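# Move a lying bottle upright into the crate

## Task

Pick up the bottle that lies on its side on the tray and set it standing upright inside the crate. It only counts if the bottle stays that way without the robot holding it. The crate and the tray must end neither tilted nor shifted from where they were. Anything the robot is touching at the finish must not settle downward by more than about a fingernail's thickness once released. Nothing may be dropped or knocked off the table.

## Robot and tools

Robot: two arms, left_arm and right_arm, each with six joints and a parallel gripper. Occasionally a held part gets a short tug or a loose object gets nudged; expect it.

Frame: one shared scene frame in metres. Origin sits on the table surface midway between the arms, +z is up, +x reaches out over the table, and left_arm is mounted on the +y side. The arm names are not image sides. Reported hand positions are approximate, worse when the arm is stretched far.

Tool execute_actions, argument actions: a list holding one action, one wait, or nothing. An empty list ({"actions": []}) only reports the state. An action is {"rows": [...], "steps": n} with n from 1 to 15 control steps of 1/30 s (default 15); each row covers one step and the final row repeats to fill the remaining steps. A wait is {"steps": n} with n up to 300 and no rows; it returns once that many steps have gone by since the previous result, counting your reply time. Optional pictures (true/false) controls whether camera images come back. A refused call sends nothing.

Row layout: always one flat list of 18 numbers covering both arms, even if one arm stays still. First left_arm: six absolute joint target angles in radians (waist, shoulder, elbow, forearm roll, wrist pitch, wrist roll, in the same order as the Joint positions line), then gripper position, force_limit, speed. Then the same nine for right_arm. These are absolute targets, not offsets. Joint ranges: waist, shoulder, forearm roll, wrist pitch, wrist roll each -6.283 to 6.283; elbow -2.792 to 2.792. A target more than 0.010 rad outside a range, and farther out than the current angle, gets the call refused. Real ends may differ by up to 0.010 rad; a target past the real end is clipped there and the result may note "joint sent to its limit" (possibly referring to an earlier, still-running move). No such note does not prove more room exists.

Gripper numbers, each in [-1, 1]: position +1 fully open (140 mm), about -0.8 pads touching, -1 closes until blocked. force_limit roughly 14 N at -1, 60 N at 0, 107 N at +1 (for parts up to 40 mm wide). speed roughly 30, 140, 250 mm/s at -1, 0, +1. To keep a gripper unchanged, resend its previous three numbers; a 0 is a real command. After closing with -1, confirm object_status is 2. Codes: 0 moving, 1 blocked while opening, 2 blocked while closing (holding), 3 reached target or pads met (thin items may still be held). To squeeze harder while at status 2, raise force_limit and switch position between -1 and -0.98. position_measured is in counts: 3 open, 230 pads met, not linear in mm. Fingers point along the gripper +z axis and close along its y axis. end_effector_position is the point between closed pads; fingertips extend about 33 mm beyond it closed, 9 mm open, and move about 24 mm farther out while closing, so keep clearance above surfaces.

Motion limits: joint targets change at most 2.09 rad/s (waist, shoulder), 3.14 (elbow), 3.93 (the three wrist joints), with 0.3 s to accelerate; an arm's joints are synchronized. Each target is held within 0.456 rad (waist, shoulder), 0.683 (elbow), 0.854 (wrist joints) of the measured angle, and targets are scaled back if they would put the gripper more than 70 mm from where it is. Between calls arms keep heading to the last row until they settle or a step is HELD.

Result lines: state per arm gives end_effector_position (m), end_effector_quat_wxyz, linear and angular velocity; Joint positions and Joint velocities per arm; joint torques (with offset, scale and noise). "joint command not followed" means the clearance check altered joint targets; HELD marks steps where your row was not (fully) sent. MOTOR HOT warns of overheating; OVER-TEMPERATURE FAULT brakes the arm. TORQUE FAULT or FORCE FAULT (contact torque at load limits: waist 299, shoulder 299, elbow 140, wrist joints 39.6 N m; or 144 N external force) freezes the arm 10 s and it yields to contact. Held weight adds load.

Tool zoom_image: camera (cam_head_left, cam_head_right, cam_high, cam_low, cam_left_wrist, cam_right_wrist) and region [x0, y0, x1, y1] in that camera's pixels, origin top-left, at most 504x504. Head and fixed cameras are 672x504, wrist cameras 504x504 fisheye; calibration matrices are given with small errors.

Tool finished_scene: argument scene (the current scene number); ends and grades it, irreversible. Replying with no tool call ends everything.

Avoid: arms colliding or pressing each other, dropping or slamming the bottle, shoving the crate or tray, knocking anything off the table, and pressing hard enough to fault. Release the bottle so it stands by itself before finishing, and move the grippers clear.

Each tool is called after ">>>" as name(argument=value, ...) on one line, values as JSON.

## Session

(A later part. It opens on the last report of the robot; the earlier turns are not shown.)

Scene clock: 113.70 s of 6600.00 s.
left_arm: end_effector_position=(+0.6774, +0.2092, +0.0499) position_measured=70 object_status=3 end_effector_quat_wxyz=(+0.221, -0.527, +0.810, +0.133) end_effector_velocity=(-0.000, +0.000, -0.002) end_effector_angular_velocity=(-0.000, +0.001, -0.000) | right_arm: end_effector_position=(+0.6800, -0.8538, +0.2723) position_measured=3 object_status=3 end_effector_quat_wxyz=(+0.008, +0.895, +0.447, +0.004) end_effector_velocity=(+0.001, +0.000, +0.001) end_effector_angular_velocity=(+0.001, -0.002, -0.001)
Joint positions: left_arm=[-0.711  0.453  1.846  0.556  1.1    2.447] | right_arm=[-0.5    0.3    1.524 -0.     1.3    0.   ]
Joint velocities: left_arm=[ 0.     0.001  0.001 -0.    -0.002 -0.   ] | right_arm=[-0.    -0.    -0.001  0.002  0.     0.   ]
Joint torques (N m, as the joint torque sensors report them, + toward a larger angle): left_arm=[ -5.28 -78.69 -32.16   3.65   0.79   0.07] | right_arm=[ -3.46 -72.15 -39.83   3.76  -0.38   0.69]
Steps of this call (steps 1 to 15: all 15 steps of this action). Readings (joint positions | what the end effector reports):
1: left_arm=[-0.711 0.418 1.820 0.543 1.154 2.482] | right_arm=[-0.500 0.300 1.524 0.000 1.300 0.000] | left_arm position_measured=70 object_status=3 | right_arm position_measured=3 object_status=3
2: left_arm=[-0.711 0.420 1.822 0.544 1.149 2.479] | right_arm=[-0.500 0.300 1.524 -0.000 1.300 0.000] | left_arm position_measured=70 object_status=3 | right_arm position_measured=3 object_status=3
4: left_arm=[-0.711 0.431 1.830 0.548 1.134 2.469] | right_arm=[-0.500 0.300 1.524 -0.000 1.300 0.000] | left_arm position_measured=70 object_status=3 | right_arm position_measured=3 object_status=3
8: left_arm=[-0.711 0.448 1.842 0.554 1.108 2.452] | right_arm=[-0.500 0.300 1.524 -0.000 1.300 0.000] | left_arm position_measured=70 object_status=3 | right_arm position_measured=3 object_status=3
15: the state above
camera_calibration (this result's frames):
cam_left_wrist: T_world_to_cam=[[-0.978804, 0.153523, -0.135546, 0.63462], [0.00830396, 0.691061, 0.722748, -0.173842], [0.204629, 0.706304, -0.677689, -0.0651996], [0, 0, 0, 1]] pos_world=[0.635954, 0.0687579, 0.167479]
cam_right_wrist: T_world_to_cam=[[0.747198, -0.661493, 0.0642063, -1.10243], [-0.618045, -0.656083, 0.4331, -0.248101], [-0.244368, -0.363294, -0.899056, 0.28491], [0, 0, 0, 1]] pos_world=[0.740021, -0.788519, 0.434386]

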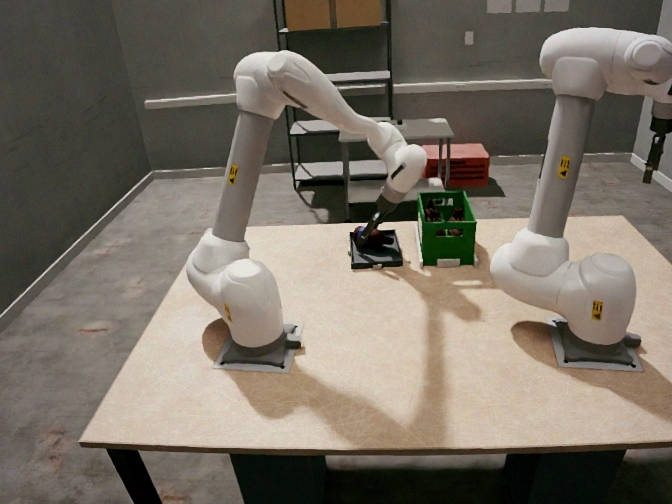

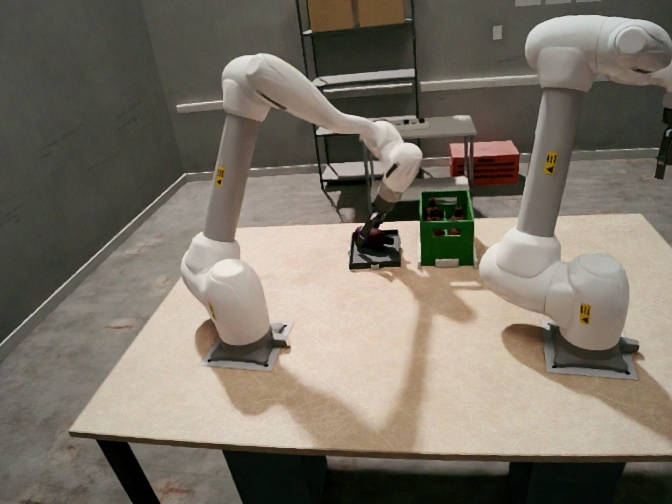

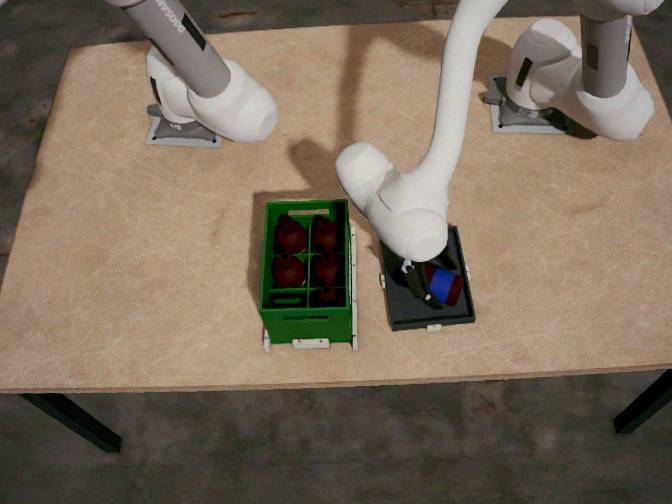

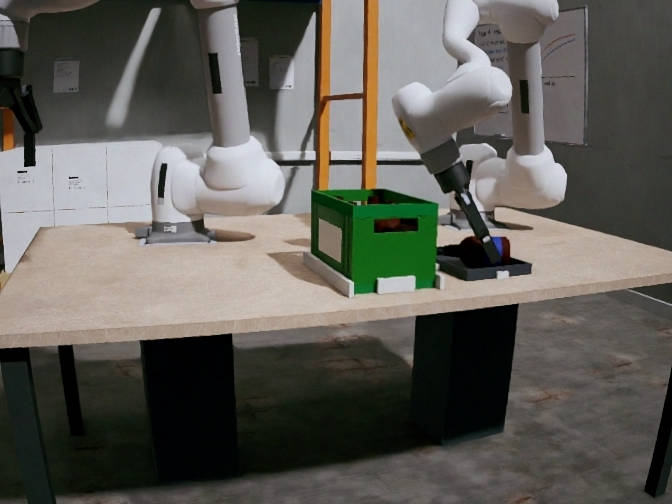

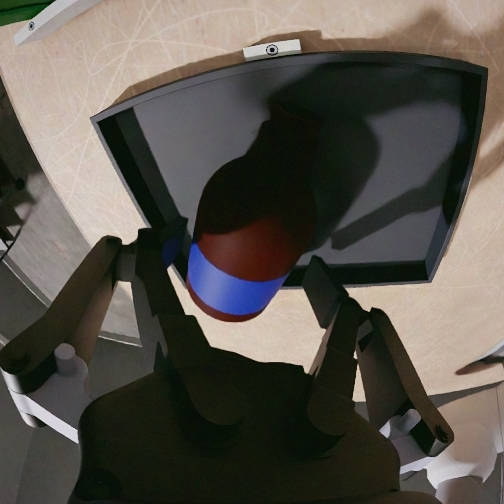

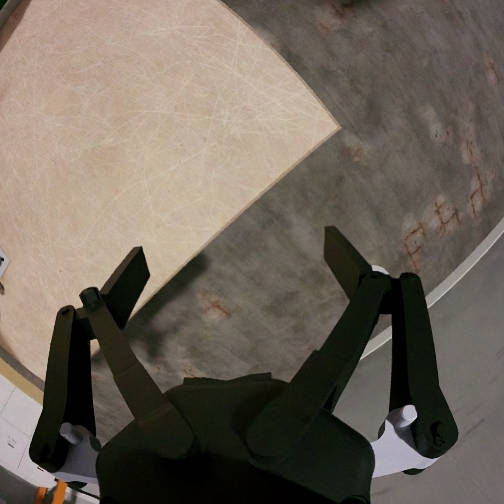

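Good. Close.

>>> execute_actions(actions=[{"rows":[[-0.711,0.453,1.8457,0.556,1.100,2.447,-1,0.3,-0.5,-0.5,0.3,1.524,0,1.3,0,1,0,0]]}], pictures=false)

>>> execute_actions(actions=[{"steps":15}], pictures=false)

>>> execute_actions(actions=[{"rows":[[-0.69,0.30,1.72,0.515,1.33,2.56,-1,0.3,-0.5,-0.5,0.3,1.524,0,1.3,0,1,0,0]]}], pictures=false)

>>> execute_actions(actions=[{"steps":15}])

Scene clock: 119.67 s of 6600.00 s.
left_arm: end_effector_position=(+0.6774, +0.2092, +0.0498) position_measured=123 object_status=0 end_effector_quat_wxyz=(+0.221, -0.527, +0.810, +0.133) end_effector_velocity=(+0.000, -0.000, -0.000) end_effector_angular_velocity=(+0.001, +0.000, -0.002) | right_arm: end_effector_position=(+0.6800, -0.8538, +0.2723) position_measured=3 object_status=3 end_effector_quat_wxyz=(+0.008, +0.895, +0.447, +0.004) end_effector_velocity=(+0.001, -0.000, +0.001) end_effector_angular_velocity=(-0.001, -0.002, +0.000)
Joint positions: left_arm=[-0.711  0.453  1.846  0.556  1.1    2.447] | right_arm=[-0.5    0.3    1.524  0.     1.3    0.   ]
Joint velocities: left_arm=[-0.     0.001 -0.     0.001  0.     0.001] | right_arm=[ 0.    -0.001 -0.001  0.001  0.    -0.   ]
Joint torques (N m, as the joint torque sensors report them, + toward a larger angle): left_arm=[ -0.9  -70.43 -28.14   3.16   0.6    0.57] | right_arm=[ -3.24 -70.91 -40.32   3.76  -0.36   0.7 ]
Steps of this call (steps 1 to 15: the robot went on to your last target; steps 16 to 90: nothing new was sent; then 2.47 s passed at rest; steps 91 to 105: all 15 steps of this action). Readings (joint positions | what the end effector reports):
91: left_arm=[-0.711 0.453 1.846 0.556 1.100 2.447] | right_arm=[-0.500 0.300 1.524 -0.000 1.300 0.000] | left_arm position_measured=70 object_status=0 | right_arm position_measured=3 object_status=3
92: left_arm=[-0.711 0.453 1.846 0.556 1.100 2.447] | right_arm=[-0.500 0.300 1.524 0.000 1.300 0.000] | left_arm position_measured=72 object_status=0 | right_arm position_measured=3 object_status=3
94: left_arm=[-0.711 0.453 1.846 0.556 1.100 2.447] | right_arm=[-0.500 0.300 1.524 -0.000 1.300 0.000] | left_arm position_measured=81 object_status=0 | right_arm position_measured=3 object_status=3
98: left_arm=[-0.711 0.453 1.846 0.556 1.100 2.447] | right_arm=[-0.500 0.300 1.524 -0.000 1.300 0.000] | left_arm position_measured=99 object_status=0 | right_arm position_measured=3 object_status=3
105: the state above

Scene clock: 120.17 s of 6600.00 s.
left_arm: end_effector_position=(+0.6774, +0.2092, +0.0498) position_measured=123 object_status=2 end_effector_quat_wxyz=(+0.221, -0.527, +0.810, +0.133) end_effector_velocity=(-0.000, +0.001, +0.001) end_effector_angular_velocity=(+0.000, +0.001, +0.001) | right_arm: end_effector_position=(+0.6800, -0.8538, +0.2723) position_measured=3 object_status=3 end_effector_quat_wxyz=(+0.008, +0.895, +0.447, +0.004) end_effector_velocity=(-0.001, -0.000, -0.001) end_effector_angular_velocity=(-0.000, +0.003, +0.000)
Joint positions: left_arm=[-0.711  0.453  1.846  0.556  1.1    2.447] | right_arm=[-0.5    0.3    1.524 -0.     1.3   -0.   ]
Joint velocities: left_arm=[ 0.001 -0.001 -0.    -0.001  0.002  0.001] | right_arm=[-0.     0.001  0.002 -0.002  0.     0.   ]
Joint torques (N m, as the joint torque sensors report them, + toward a larger angle): left_arm=[ -2.61 -71.27 -28.91   3.13   0.69   0.78] | right_arm=[ -4.1  -71.91 -40.     3.8   -0.45   0.68]
Steps of this call (steps 1 to 15: the robot went on to your last target). Readings (joint positions | what the end effector reports):
1: left_arm=[-0.711 0.453 1.846 0.556 1.100 2.447] | right_arm=[-0.500 0.300 1.524 -0.000 1.300 0.000] | left_arm position_measured=123 object_status=0 | right_arm position_measured=3 object_status=3
2: left_arm=[-0.711 0.453 1.846 0.556 1.100 2.447] | right_arm=[-0.500 0.300 1.524 -0.000 1.300 0.000] | left_arm position_measured=123 object_status=0 | right_arm position_measured=3 object_status=3
4: left_arm=[-0.711 0.453 1.846 0.556 1.100 2.447] | right_arm=[-0.500 0.300 1.524 -0.000 1.300 0.000] | left_arm position_measured=123 object_status=2 | right_arm position_measured=3 object_status=3
8: left_arm=[-0.711 0.453 1.846 0.556 1.100 2.447] | right_arm=[-0.500 0.300 1.524 -0.000 1.300 0.000] | left_arm position_measured=123 object_status=2 | right_arm position_measured=3 object_status=3
15: the state above
All arms were judged still, so your last target was given up. Only a new action makes them travel on or press farther. Fingers that are still opening or closing keep moving.

Scene clock: 120.67 s of 6600.00 s.
left_arm: end_effector_position=(+0.6874, +0.2216, +0.2129) position_measured=123 object_status=2 end_effector_quat_wxyz=(+0.227, -0.547, +0.795, +0.127) end_effector_velocity=(-0.003, +0.004, +0.017) end_effector_angular_velocity=(+0.006, +0.007, +0.006) | right_arm: end_effector_position=(+0.6800, -0.8538, +0.2723) position_measured=3 object_status=3 end_effector_quat_wxyz=(+0.008, +0.895, +0.447, +0.004) end_effector_velocity=(-0.001, +0.000, -0.002) end_effector_angular_velocity=(+0.000, +0.003, +0.000)
Joint positions: left_arm=[-0.69   0.301  1.721  0.515  1.328  2.559] | right_arm=[-0.5    0.3    1.524  0.     1.3    0.   ]
Joint velocities: left_arm=[ 0.002 -0.014 -0.014 -0.006  0.034  0.016] | right_arm=[-0.     0.     0.003 -0.002  0.     0.   ]
Joint torques (N m, as the joint torque sensors report them, + toward a larger angle): left_arm=[ -3.41 -66.53 -39.97   4.77   0.57   0.86] | right_arm=[ -2.81 -71.84 -39.92   3.59  -0.42   0.71]
Steps of this call (steps 1 to 15: all 15 steps of this action). Readings (joint positions | what the end effector reports):
1: left_arm=[-0.711 0.453 1.846 0.556 1.100 2.447] | right_arm=[-0.500 0.300 1.524 -0.000 1.300 0.000] | left_arm position_measured=123 object_status=2 | right_arm position_measured=3 object_status=3
2: left_arm=[-0.711 0.450 1.843 0.555 1.106 2.449] | right_arm=[-0.500 0.300 1.524 -0.000 1.300 0.000] | left_arm position_measured=123 object_status=2 | right_arm position_measured=3 object_status=3
4: left_arm=[-0.707 0.422 1.820 0.548 1.148 2.470] | right_arm=[-0.500 0.300 1.524 -0.000 1.300 0.000] | left_arm position_measured=123 object_status=2 | right_arm position_measured=3 object_status=3
8: left_arm=[-0.699 0.361 1.771 0.532 1.238 2.515] | right_arm=[-0.500 0.300 1.524 -0.000 1.300 0.000] | left_arm position_measured=123 object_status=2 | right_arm position_measured=3 object_status=3
15: the state above

Scene clock: 121.17 s of 6600.00 s.
left_arm: end_effector_position=(+0.6874, +0.2218, +0.2145) position_measured=123 object_status=2 end_effector_quat_wxyz=(+0.227, -0.548, +0.795, +0.126) end_effector_velocity=(-0.000, +0.001, -0.001) end_effector_angular_velocity=(+0.001, +0.001, +0.003) | right_arm: end_effector_position=(+0.6800, -0.8538, +0.2723) position_measured=3 object_status=3 end_effector_quat_wxyz=(+0.008, +0.895, +0.447, +0.004) end_effector_velocity=(+0.001, +0.000, +0.000) end_effector_angular_velocity=(+0.001, -0.001, -0.001)
Joint positions: left_arm=[-0.69   0.3    1.72   0.515  1.33   2.56 ] | right_arm=[-0.5    0.3    1.524 -0.     1.3    0.   ]
Joint velocities: left_arm=[ 0.001  0.     0.001 -0.001  0.001 -0.002] | right_arm=[ 0.     0.    -0.001  0.002  0.     0.001]
Joint torques (N m, as the joint torque sensors report them, + toward a larger angle): left_arm=[ -5.17 -71.2  -40.57   4.51   1.01   0.6 ] | right_arm=[ -3.06 -71.05 -40.05   3.7   -0.37   0.69]
Steps of this call (steps 1 to 15: the robot went on to your last target). Readings (joint positions | what the end effector reports):
1: left_arm=[-0.690 0.301 1.721 0.515 1.329 2.559] | right_arm=[-0.500 0.300 1.524 0.000 1.300 0.000] | left_arm position_measured=123 object_status=2 | right_arm position_measured=3 object_status=3
2: left_arm=[-0.690 0.301 1.720 0.515 1.329 2.560] | right_arm=[-0.500 0.300 1.524 0.000 1.300 0.000] | left_arm position_measured=123 object_status=2 | right_arm position_measured=3 object_status=3
4: left_arm=[-0.690 0.300 1.720 0.515 1.330 2.560] | right_arm=[-0.500 0.300 1.524 -0.000 1.300 0.000] | left_arm position_measured=123 object_status=2 | right_arm position_measured=3 object_status=3
8: left_arm=[-0.690 0.300 1.720 0.515 1.330 2.560] | right_arm=[-0.500 0.300 1.524 -0.000 1.300 0.000] | left_arm position_measured=123 object_status=2 | right_arm position_measured=3 object_status=3
15: the state above
All arms were judged still, so your last target was given up. Only a new action makes them travel on or press farther. Fingers that are still opening or closing keep moving.
camera_calibration (this result's frames):
cam_left_wrist: T_world_to_cam=[[-0.980235, 0.109697, -0.164642, 0.681698], [-0.0421995, 0.697114, 0.715717, -0.266687], [0.193286, 0.708518, -0.678706, 0.0428964], [0, 0, 0, 1]] pos_world=[0.648678, 0.0807383, 0.332222]
cam_right_wrist: T_world_to_cam=[[0.747198, -0.661493, 0.0642065, -1.10243], [-0.618045, -0.656083, 0.4331, -0.248101], [-0.244368, -0.363294, -0.899056, 0.28491], [0, 0, 0, 1]] pos_world=[0.740021, -0.788519, 0.434386]

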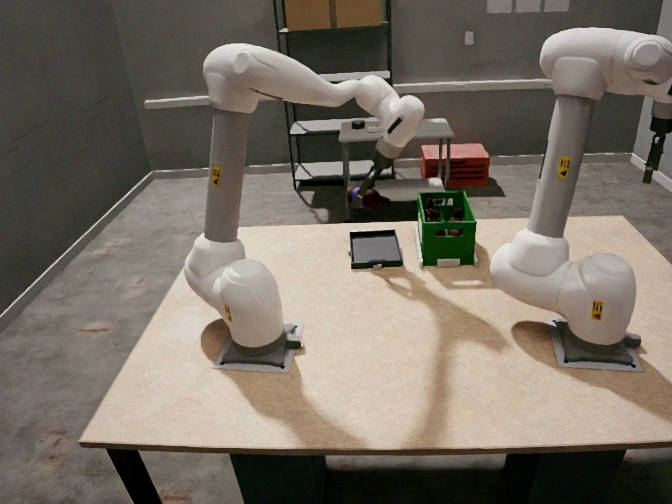

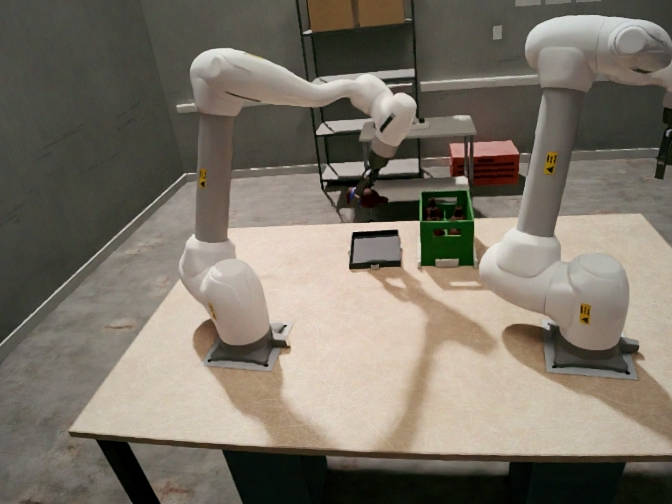

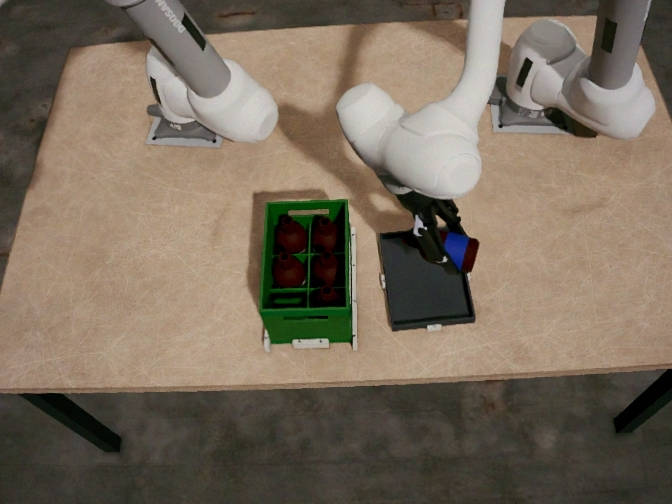

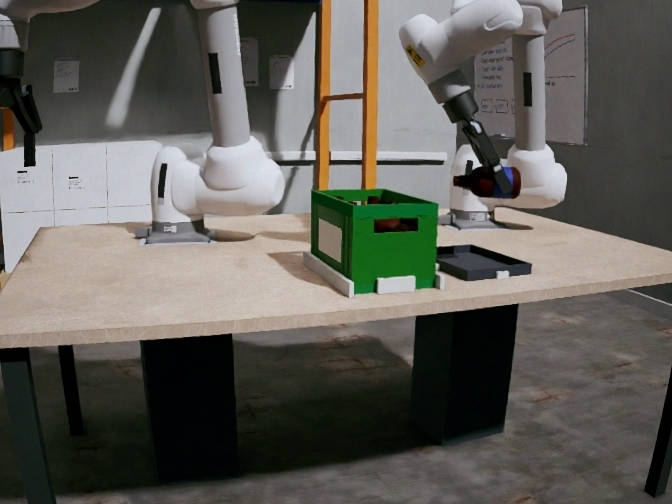

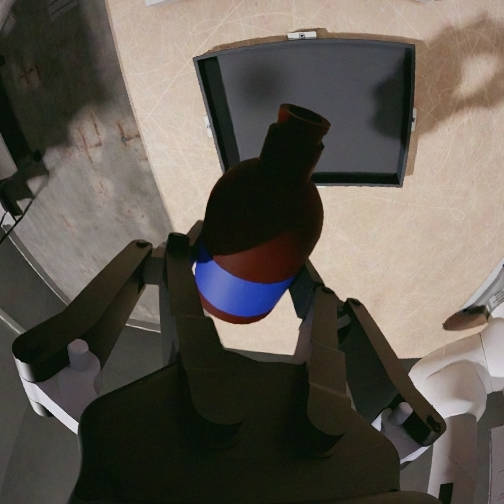

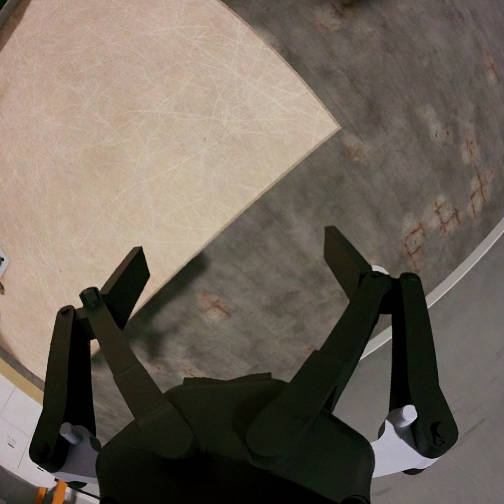

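>>> execute_actions(actions=[{"rows":[[-0.2,0.2,1.9,0,-0.009,1.571,-1,0.3,-0.5,-0.5,0.3,1.524,0,1.3,0,1,0,0]]}], pictures=false)

>>> execute_actions(actions=[{"steps":30}], pictures=false)

>>> execute_actions(actions=[{"rows":[[0,0.045,2.482,0,-0.436,1.571,-1,0.3,-0.5,-0.5,0.3,1.524,0,1.3,0,1,0,0]]}], pictures=false)

>>> execute_actions(actions=[{"steps":30}])

>>> zoom_image(camera="cam_low", region=[472, 130, 672, 300])

Scene clock: 136.57 s of 6600.00 s.
left_arm: end_effector_position=(+0.8251, +0.2375, +0.1902) position_measured=123 object_status=2 end_effector_quat_wxyz=(-0.066, +0.856, -0.464, +0.220) end_effector_velocity=(+0.362, +0.019, +0.159) end_effector_angular_velocity=(-1.523, -0.926, +1.232) | right_arm: end_effector_position=(+0.6800, -0.8538, +0.2723) position_measured=3 object_status=3 end_effector_quat_wxyz=(+0.008, +0.895, +0.447, +0.004) end_effector_velocity=(-0.000, -0.000, +0.000) end_effector_angular_velocity=(-0.001, +0.001, -0.000)
Joint positions: left_arm=[-0.39   0.238  1.831  0.196  0.631  1.965] | right_arm=[-0.5    0.3    1.524 -0.     1.3    0.   ]
Joint velocities: left_arm=[ 0.446 -0.09   0.162 -0.461 -1.508 -0.921] | right_arm=[ 0.    -0.     0.    -0.001  0.     0.   ]
Joint torques (N m, as the joint torque sensors report them, + toward a larger angle): left_arm=[ -5.66 -65.41 -40.79   4.13  -1.25   0.31] | right_arm=[ -3.43 -71.75 -40.25   3.7   -0.45   0.81]
Steps of this call (steps 1 to 100: nothing new was sent; then 11.57 s passed at rest; steps 101 to 115: all 15 steps of this action). Readings (joint positions | what the end effector reports):
101: left_arm=[-0.690 0.300 1.720 0.515 1.330 2.560] | right_arm=[-0.500 0.300 1.524 0.000 1.300 0.000] | left_arm position_measured=123 object_status=2 | right_arm position_measured=3 object_status=3
102: left_arm=[-0.686 0.299 1.721 0.511 1.323 2.553] | right_arm=[-0.500 0.300 1.524 -0.000 1.300 0.000] | left_arm position_measured=123 object_status=2 | right_arm position_measured=3 object_status=3
104: left_arm=[-0.657 0.293 1.733 0.477 1.267 2.497] | right_arm=[-0.500 0.300 1.524 0.000 1.300 0.000] | left_arm position_measured=123 object_status=2 | right_arm position_measured=3 object_status=3
108: left_arm=[-0.530 0.266 1.781 0.341 1.024 2.255] | right_arm=[-0.500 0.300 1.524 -0.000 1.300 0.000] | left_arm position_measured=123 object_status=2 | right_arm position_measured=3 object_status=3
115: the state above

Scene clock: 137.57 s of 6600.00 s.
left_arm: end_effector_position=(+0.9647, +0.3123, +0.3126) position_measured=123 object_status=2 end_effector_quat_wxyz=(+0.069, +0.857, -0.120, +0.497) end_effector_velocity=(-0.000, -0.000, +0.001) end_effector_angular_velocity=(-0.002, -0.001, +0.001) | right_arm: end_effector_position=(+0.6800, -0.8538, +0.2723) position_measured=3 object_status=3 end_effector_quat_wxyz=(+0.008, +0.895, +0.447, +0.004) end_effector_velocity=(+0.001, -0.000, +0.001) end_effector_angular_velocity=(+0.001, -0.003, -0.001)
Joint positions: left_arm=[-0.2    0.2    1.9    0.    -0.009  1.571] | right_arm=[-0.5    0.3    1.524 -0.     1.3    0.   ]
Joint velocities: left_arm=[-0.    -0.001 -0.     0.001 -0.    -0.003] | right_arm=[-0.     0.001 -0.002  0.002  0.     0.   ]
Joint torques (N m, as the joint torque sensors report them, + toward a larger angle): left_arm=[ -4.35 -61.71 -41.57   3.58  -2.6    0.29] | right_arm=[ -3.19 -72.   -40.31   3.69  -0.39   0.75]
Steps of this call (steps 1 to 30: the robot went on to your last target). Readings (joint positions | what the end effector reports):
1: left_arm=[-0.375 0.235 1.837 0.181 0.581 1.934] | right_arm=[-0.500 0.300 1.524 -0.000 1.300 0.000] | left_arm position_measured=123 object_status=2 | right_arm position_measured=3 object_status=3
2: left_arm=[-0.360 0.232 1.842 0.166 0.531 1.903] | right_arm=[-0.500 0.300 1.524 -0.000 1.300 0.000] | left_arm position_measured=123 object_status=2 | right_arm position_measured=3 object_status=3
4: left_arm=[-0.332 0.226 1.852 0.136 0.436 1.844] | right_arm=[-0.500 0.300 1.524 -0.000 1.300 0.000] | left_arm position_measured=123 object_status=2 | right_arm position_measured=3 object_status=3
8: left_arm=[-0.279 0.216 1.872 0.081 0.257 1.734] | right_arm=[-0.500 0.300 1.524 0.000 1.300 0.000] | left_arm position_measured=123 object_status=2 | right_arm position_measured=3 object_status=3
30: the state above

Scene clock: 138.07 s of 6600.00 s.
left_arm: end_effector_position=(+0.8466, +0.4365, +0.2118) position_measured=123 object_status=2 end_effector_quat_wxyz=(+0.041, +0.862, -0.070, +0.500) end_effector_velocity=(-0.312, +0.249, -0.206) end_effector_angular_velocity=(-0.001, -0.000, +0.260) | right_arm: end_effector_position=(+0.6800, -0.8538, +0.2723) position_measured=3 object_status=3 end_effector_quat_wxyz=(+0.008, +0.895, +0.447, +0.004) end_effector_velocity=(-0.000, -0.000, -0.000) end_effector_angular_velocity=(-0.001, +0.001, +0.001)
Joint positions: left_arm=[-0.084  0.11   2.237 -0.    -0.256  1.571] | right_arm=[-0.5    0.3    1.524 -0.     1.3    0.   ]
Joint velocities: left_arm=[ 0.259 -0.201  0.752 -0.001 -0.551 -0.001] | right_arm=[ 0.     0.     0.    -0.002  0.    -0.   ]
Joint torques (N m, as the joint torque sensors report them, + toward a larger angle): left_arm=[ -3.7  -46.11 -34.77   2.9   -2.64   0.47] | right_arm=[ -3.8  -71.32 -39.9    3.74  -0.33   0.84]
Steps of this call (steps 1 to 15: all 15 steps of this action). Readings (joint positions | what the end effector reports):
1: left_arm=[-0.200 0.200 1.900 0.000 -0.009 1.571] | right_arm=[-0.500 0.300 1.524 0.000 1.300 0.000] | left_arm position_measured=123 object_status=2 | right_arm position_measured=3 object_status=3
2: left_arm=[-0.198 0.198 1.905 0.000 -0.014 1.571] | right_arm=[-0.500 0.300 1.524 0.000 1.300 0.000] | left_arm position_measured=123 object_status=2 | right_arm position_measured=3 object_status=3
4: left_arm=[-0.183 0.187 1.949 0.000 -0.046 1.571] | right_arm=[-0.500 0.300 1.524 0.000 1.300 0.000] | left_arm position_measured=123 object_status=2 | right_arm position_measured=3 object_status=3
8: left_arm=[-0.146 0.158 2.058 -0.000 -0.125 1.571] | right_arm=[-0.500 0.300 1.524 -0.000 1.300 0.000] | left_arm position_measured=123 object_status=2 | right_arm position_measured=3 object_status=3
15: the state above

Scene clock: 139.07 s of 6600.00 s.
left_arm: end_effector_position=(+0.7347, +0.5091, +0.1499) position_measured=123 object_status=2 end_effector_quat_wxyz=(+0.019, +0.865, -0.034, +0.501) end_effector_velocity=(+0.001, -0.000, +0.000) end_effector_angular_velocity=(-0.001, -0.001, +0.000) | right_arm: end_effector_position=(+0.6800, -0.8538, +0.2723) position_measured=3 object_status=3 end_effector_quat_wxyz=(+0.008, +0.895, +0.447, +0.004) end_effector_velocity=(+0.000, +0.001, +0.000) end_effector_angular_velocity=(+0.001, -0.001, -0.000)
Joint positions: left_arm=[-0.     0.045  2.482  0.    -0.436  1.571] | right_arm=[-0.5    0.3    1.524 -0.     1.3   -0.   ]
Joint velocities: left_arm=[ 0.     0.001 -0.001  0.001 -0.002 -0.002] | right_arm=[ 0.    -0.001  0.     0.002 -0.    -0.   ]
Joint torques (N m, as the joint torque sensors report them, + toward a larger angle): left_arm=[ -3.93 -32.69 -29.43   2.35  -2.54   0.55] | right_arm=[ -3.61 -72.52 -40.26   3.77  -0.34   0.83]
Steps of this call (steps 1 to 30: the robot went on to your last target). Readings (joint positions | what the end effector reports):
1: left_arm=[-0.076 0.104 2.262 -0.000 -0.275 1.571] | right_arm=[-0.500 0.300 1.524 -0.000 1.300 0.000] | left_arm position_measured=123 object_status=2 | right_arm position_measured=3 object_status=3
2: left_arm=[-0.067 0.097 2.288 -0.000 -0.293 1.571] | right_arm=[-0.500 0.300 1.524 -0.000 1.300 0.000] | left_arm position_measured=123 object_status=2 | right_arm position_measured=3 object_status=3
4: left_arm=[-0.049 0.083 2.338 -0.000 -0.331 1.571] | right_arm=[-0.500 0.300 1.524 -0.000 1.300 0.000] | left_arm position_measured=123 object_status=2 | right_arm position_measured=3 object_status=3
8: left_arm=[-0.015 0.057 2.438 -0.000 -0.404 1.571] | right_arm=[-0.500 0.300 1.524 -0.000 1.300 0.000] | left_arm position_measured=123 object_status=2 | right_arm position_measured=3 object_status=3
30: the state above
All arms were judged still, so your last target was given up. Only a new action makes them travel on or press farther. Fingers that are still opening or closing keep moving.
camera_calibration (this result's frames):
cam_left_wrist: T_world_to_cam=[[0.0434499, -0.964758, 0.259526, 0.417268], [-0.744772, -0.204424, -0.635236, 0.758904], [0.665902, -0.165687, -0.727408, -0.108559], [0, 0, 0, 1]] pos_world=[0.619371, 0.539714, 0.294825]
cam_right_wrist: T_world_to_cam=[[0.747198, -0.661493, 0.0642063, -1.10243], [-0.618045, -0.656083, 0.4331, -0.248101], [-0.244368, -0.363294, -0.899056, 0.28491], [0, 0, 0, 1]] pos_world=[0.740021, -0.788519, 0.434386]

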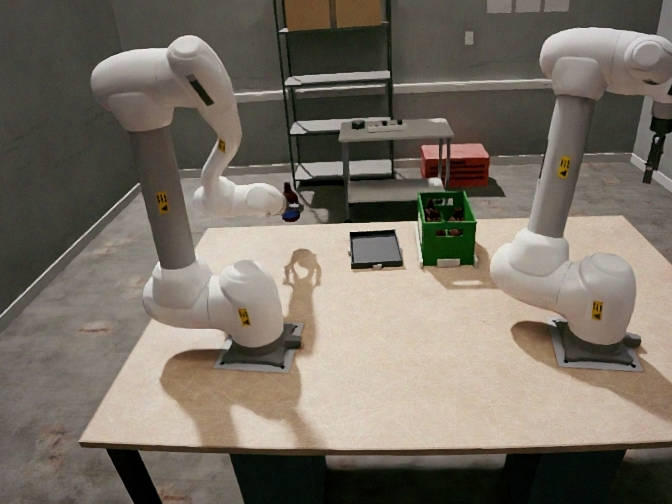

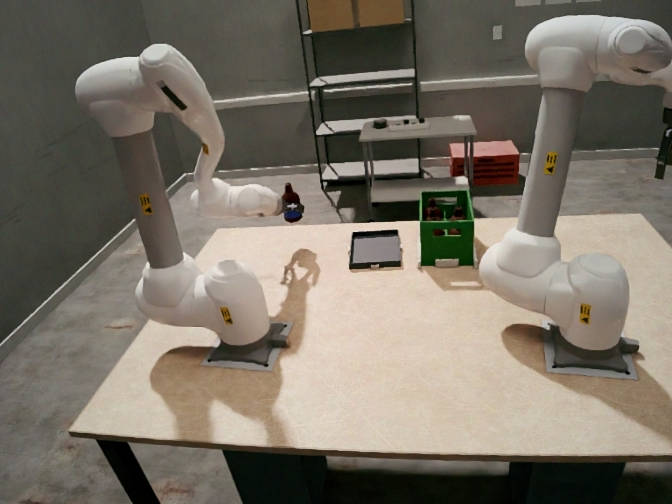

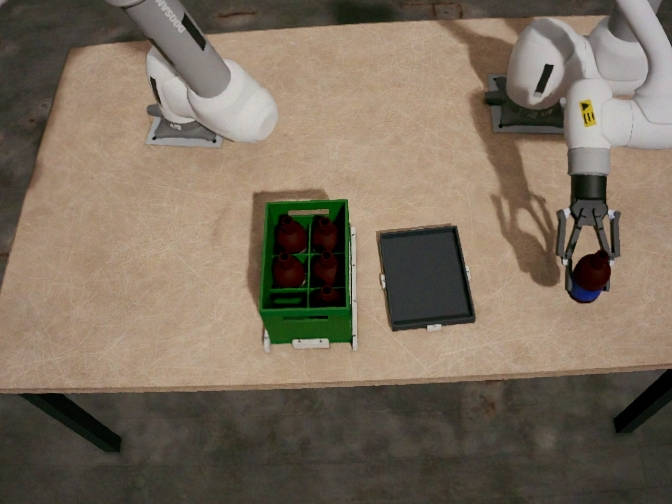

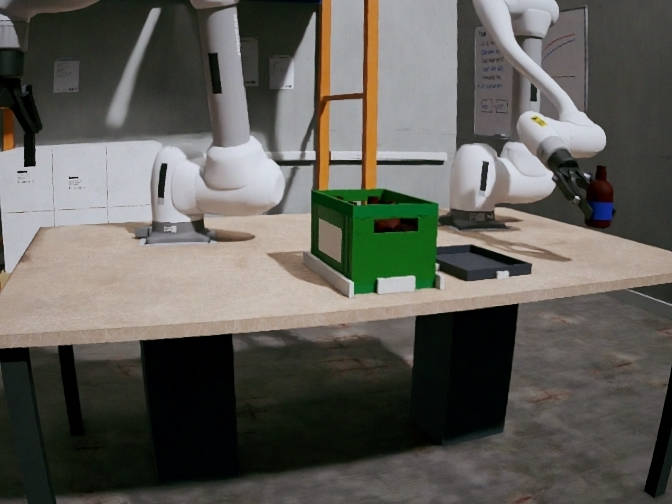

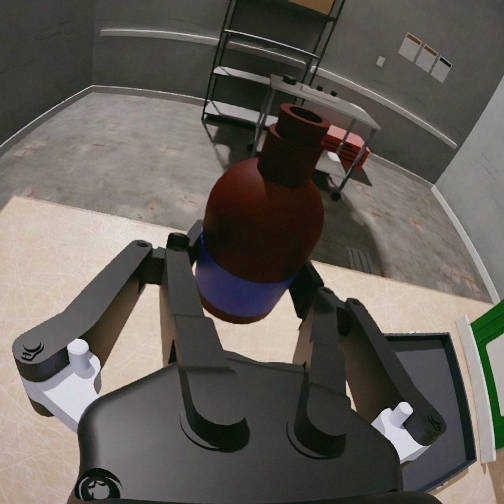

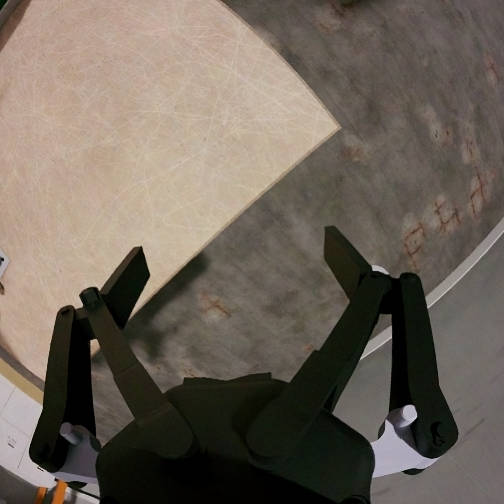

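Region (472, 130, 672, 300) of cam_low's 672x504 image, scaled by 2.520, with more detail than that image has; it fills the top 428 rows of this view, and the rest is white.

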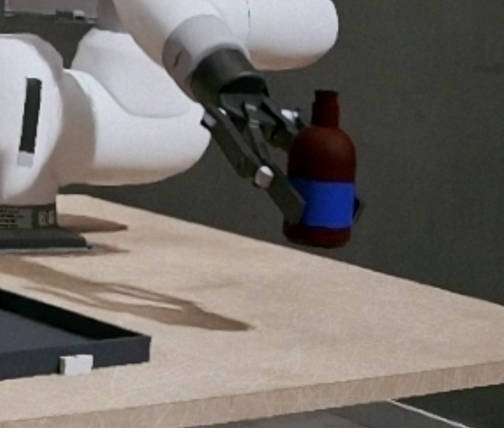

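>>> execute_actions(actions=[{"rows":[[0,0.2492,2.5322,0,-0.690,1.571,-1,0.3,-0.5,-0.5,0.3,1.524,0,1.3,0,1,0,0]]}], pictures=false)

>>> execute_actions(actions=[{"steps":15}])

>>> zoom_image(camera="cam_low", region=[512, 160, 672, 290])

Scene clock: 147.63 s of 6600.00 s.
left_arm: end_effector_position=(+0.7345, +0.5092, +0.0651) position_measured=123 object_status=2 end_effector_quat_wxyz=(+0.019, +0.865, -0.034, +0.501) end_effector_velocity=(-0.001, +0.001, -0.003) end_effector_angular_velocity=(-0.001, +0.002, +0.002) | right_arm: end_effector_position=(+0.6800, -0.8538, +0.2723) position_measured=3 object_status=3 end_effector_quat_wxyz=(+0.008, +0.895, +0.447, +0.004) end_effector_velocity=(+0.000, -0.000, -0.000) end_effector_angular_velocity=(+0.000, +0.000, +0.000)
Joint positions: left_arm=[ 0.     0.249  2.532  0.    -0.69   1.571] | right_arm=[-0.5    0.3    1.524 -0.     1.3    0.   ]
Joint velocities: left_arm=[ 0.     0.005  0.002 -0.002 -0.005 -0.   ] | right_arm=[ 0.     0.001 -0.001 -0.     0.    -0.   ]
Joint torques (N m, as the joint torque sensors report them, + toward a larger angle): left_arm=[ -5.08 -43.36 -19.79   1.43  -2.48   0.78] | right_arm=[ -3.39 -72.23 -40.22   3.78  -0.44   0.81]
Steps of this call (steps 1 to 90: nothing new was sent; then 5.07 s passed at rest; steps 91 to 105: all 15 steps of this action). Readings (joint positions | what the end effector reports):
91: left_arm=[0.000 0.045 2.482 0.000 -0.436 1.571] | right_arm=[-0.500 0.300 1.524 -0.000 1.300 -0.000] | left_arm position_measured=123 object_status=2 | right_arm position_measured=3 object_status=3
92: left_arm=[0.000 0.049 2.483 0.000 -0.441 1.571] | right_arm=[-0.500 0.300 1.524 -0.000 1.300 0.000] | left_arm position_measured=123 object_status=2 | right_arm position_measured=3 object_status=3
94: left_arm=[0.000 0.078 2.490 0.000 -0.478 1.571] | right_arm=[-0.500 0.300 1.524 -0.000 1.300 0.000] | left_arm position_measured=123 object_status=2 | right_arm position_measured=3 object_status=3
98: left_arm=[0.000 0.199 2.520 0.000 -0.627 1.571] | right_arm=[-0.500 0.300 1.524 -0.000 1.300 0.000] | left_arm position_measured=123 object_status=2 | right_arm position_measured=3 object_status=3
105: the state above

Scene clock: 148.13 s of 6600.00 s.
left_arm: end_effector_position=(+0.7344, +0.5092, +0.0648) position_measured=123 object_status=2 end_effector_quat_wxyz=(+0.019, +0.865, -0.034, +0.501) end_effector_velocity=(-0.001, +0.000, -0.001) end_effector_angular_velocity=(+0.001, +0.002, -0.001) | right_arm: end_effector_position=(+0.6800, -0.8538, +0.2723) position_measured=3 object_status=3 end_effector_quat_wxyz=(+0.008, +0.895, +0.447, +0.004) end_effector_velocity=(-0.001, +0.000, -0.001) end_effector_angular_velocity=(+0.000, +0.002, +0.000)
Joint positions: left_arm=[ 0.     0.249  2.532  0.    -0.69   1.571] | right_arm=[-0.5    0.3    1.524 -0.     1.3    0.   ]
Joint velocities: left_arm=[ 0.     0.001  0.001  0.001 -0.     0.001] | right_arm=[-0.     0.001  0.002 -0.001 -0.     0.   ]
Joint torques (N m, as the joint torque sensors report them, + toward a larger angle): left_arm=[ -3.68 -45.03 -18.39   1.32  -2.92   0.24] | right_arm=[ -3.67 -72.19 -39.88   3.76  -0.36   0.72]
Steps of this call (steps 1 to 15: the robot went on to your last target). Readings (joint positions | what the end effector reports):
1: left_arm=[0.000 0.249 2.532 0.000 -0.690 1.571] | right_arm=[-0.500 0.300 1.524 -0.000 1.300 0.000] | left_arm position_measured=123 object_status=2 | right_arm position_measured=3 object_status=3
2: left_arm=[0.000 0.249 2.532 0.000 -0.690 1.571] | right_arm=[-0.500 0.300 1.524 -0.000 1.300 0.000] | left_arm position_measured=123 object_status=2 | right_arm position_measured=3 object_status=3
4: left_arm=[0.000 0.249 2.532 0.000 -0.690 1.571] | right_arm=[-0.500 0.300 1.524 -0.000 1.300 -0.000] | left_arm position_measured=123 object_status=2 | right_arm position_measured=3 object_status=3
8: left_arm=[0.000 0.249 2.532 0.000 -0.690 1.571] | right_arm=[-0.500 0.300 1.524 0.000 1.300 0.000] | left_arm position_measured=123 object_status=2 | right_arm position_measured=3 object_status=3
15: the state above
All arms were judged still, so your last target was given up. Only a new action makes them travel on or press farther. Fingers that are still opening or closing keep moving.
camera_calibration (this result's frames):
cam_left_wrist: T_world_to_cam=[[0.043608, -0.964766, 0.259472, 0.439319], [-0.745013, -0.204443, -0.634947, 0.704788], [0.665622, -0.165621, -0.727679, -0.169993], [0, 0, 0, 1]] pos_world=[0.619069, 0.539774, 0.209812]
cam_right_wrist: T_world_to_cam=[[0.747198, -0.661493, 0.0642064, -1.10243], [-0.618045, -0.656083, 0.4331, -0.248101], [-0.244368, -0.363294, -0.899056, 0.28491], [0, 0, 0, 1]] pos_world=[0.740021, -0.788519, 0.434386]

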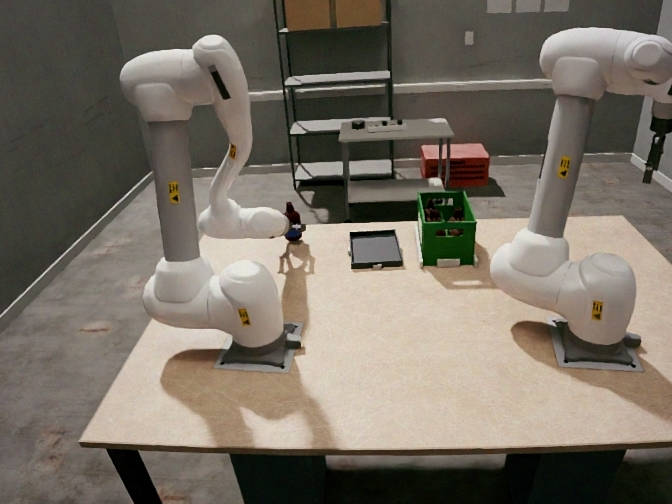

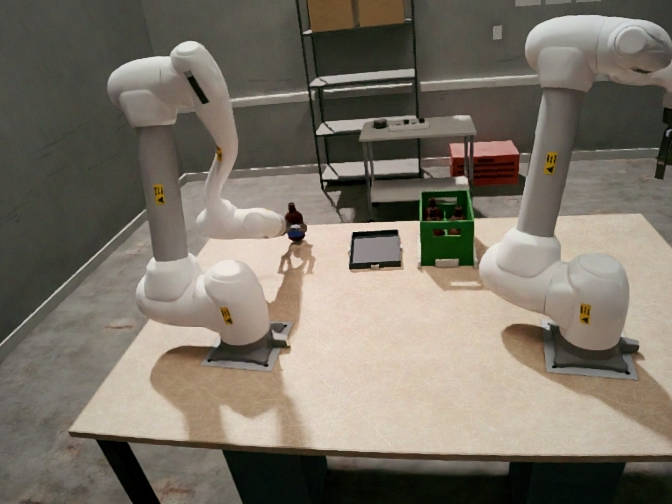

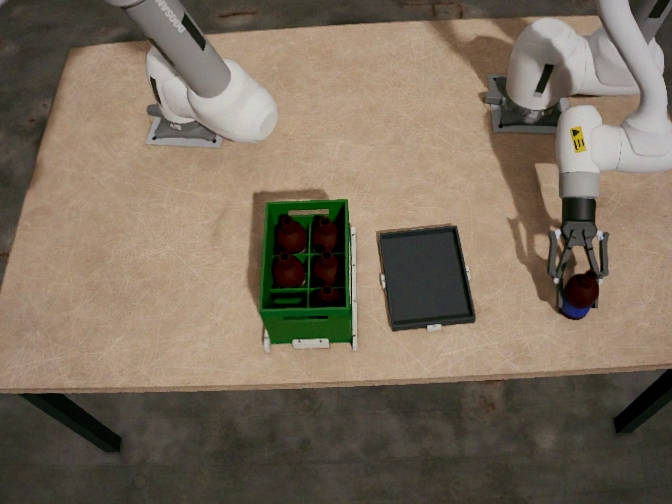

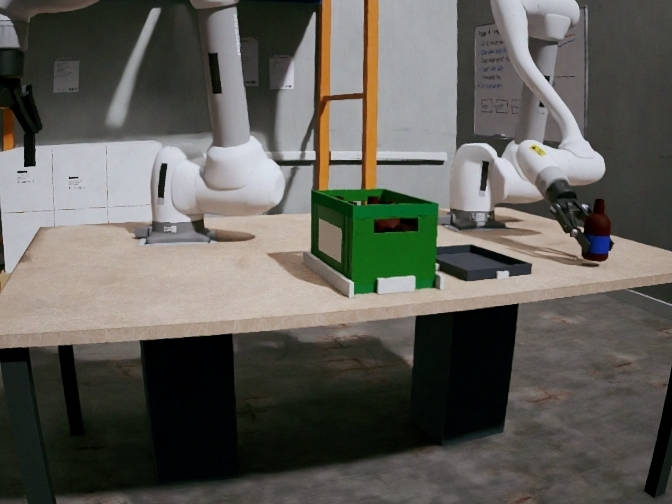

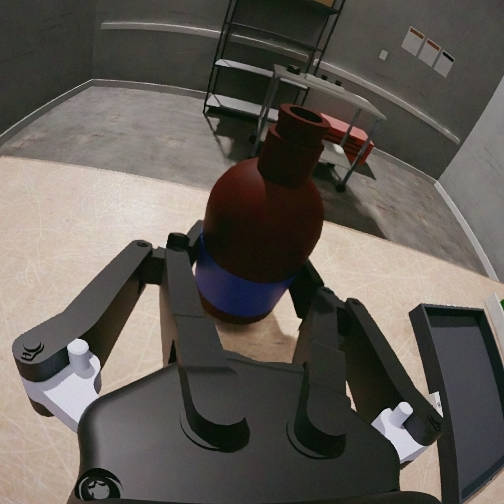

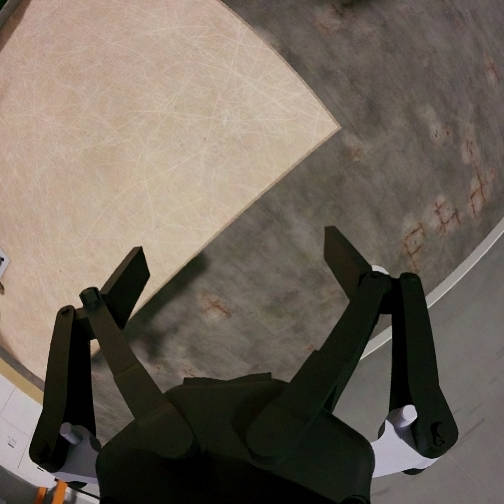

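Region (512, 160, 672, 290) of cam_low's 672x504 image, scaled by 3.150, with more detail than that image has; it fills the top 410 rows of this view, and the rest is white.

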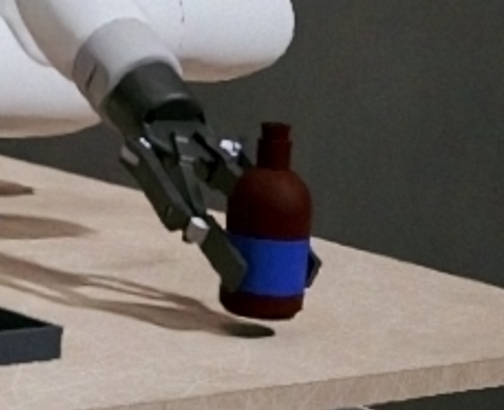

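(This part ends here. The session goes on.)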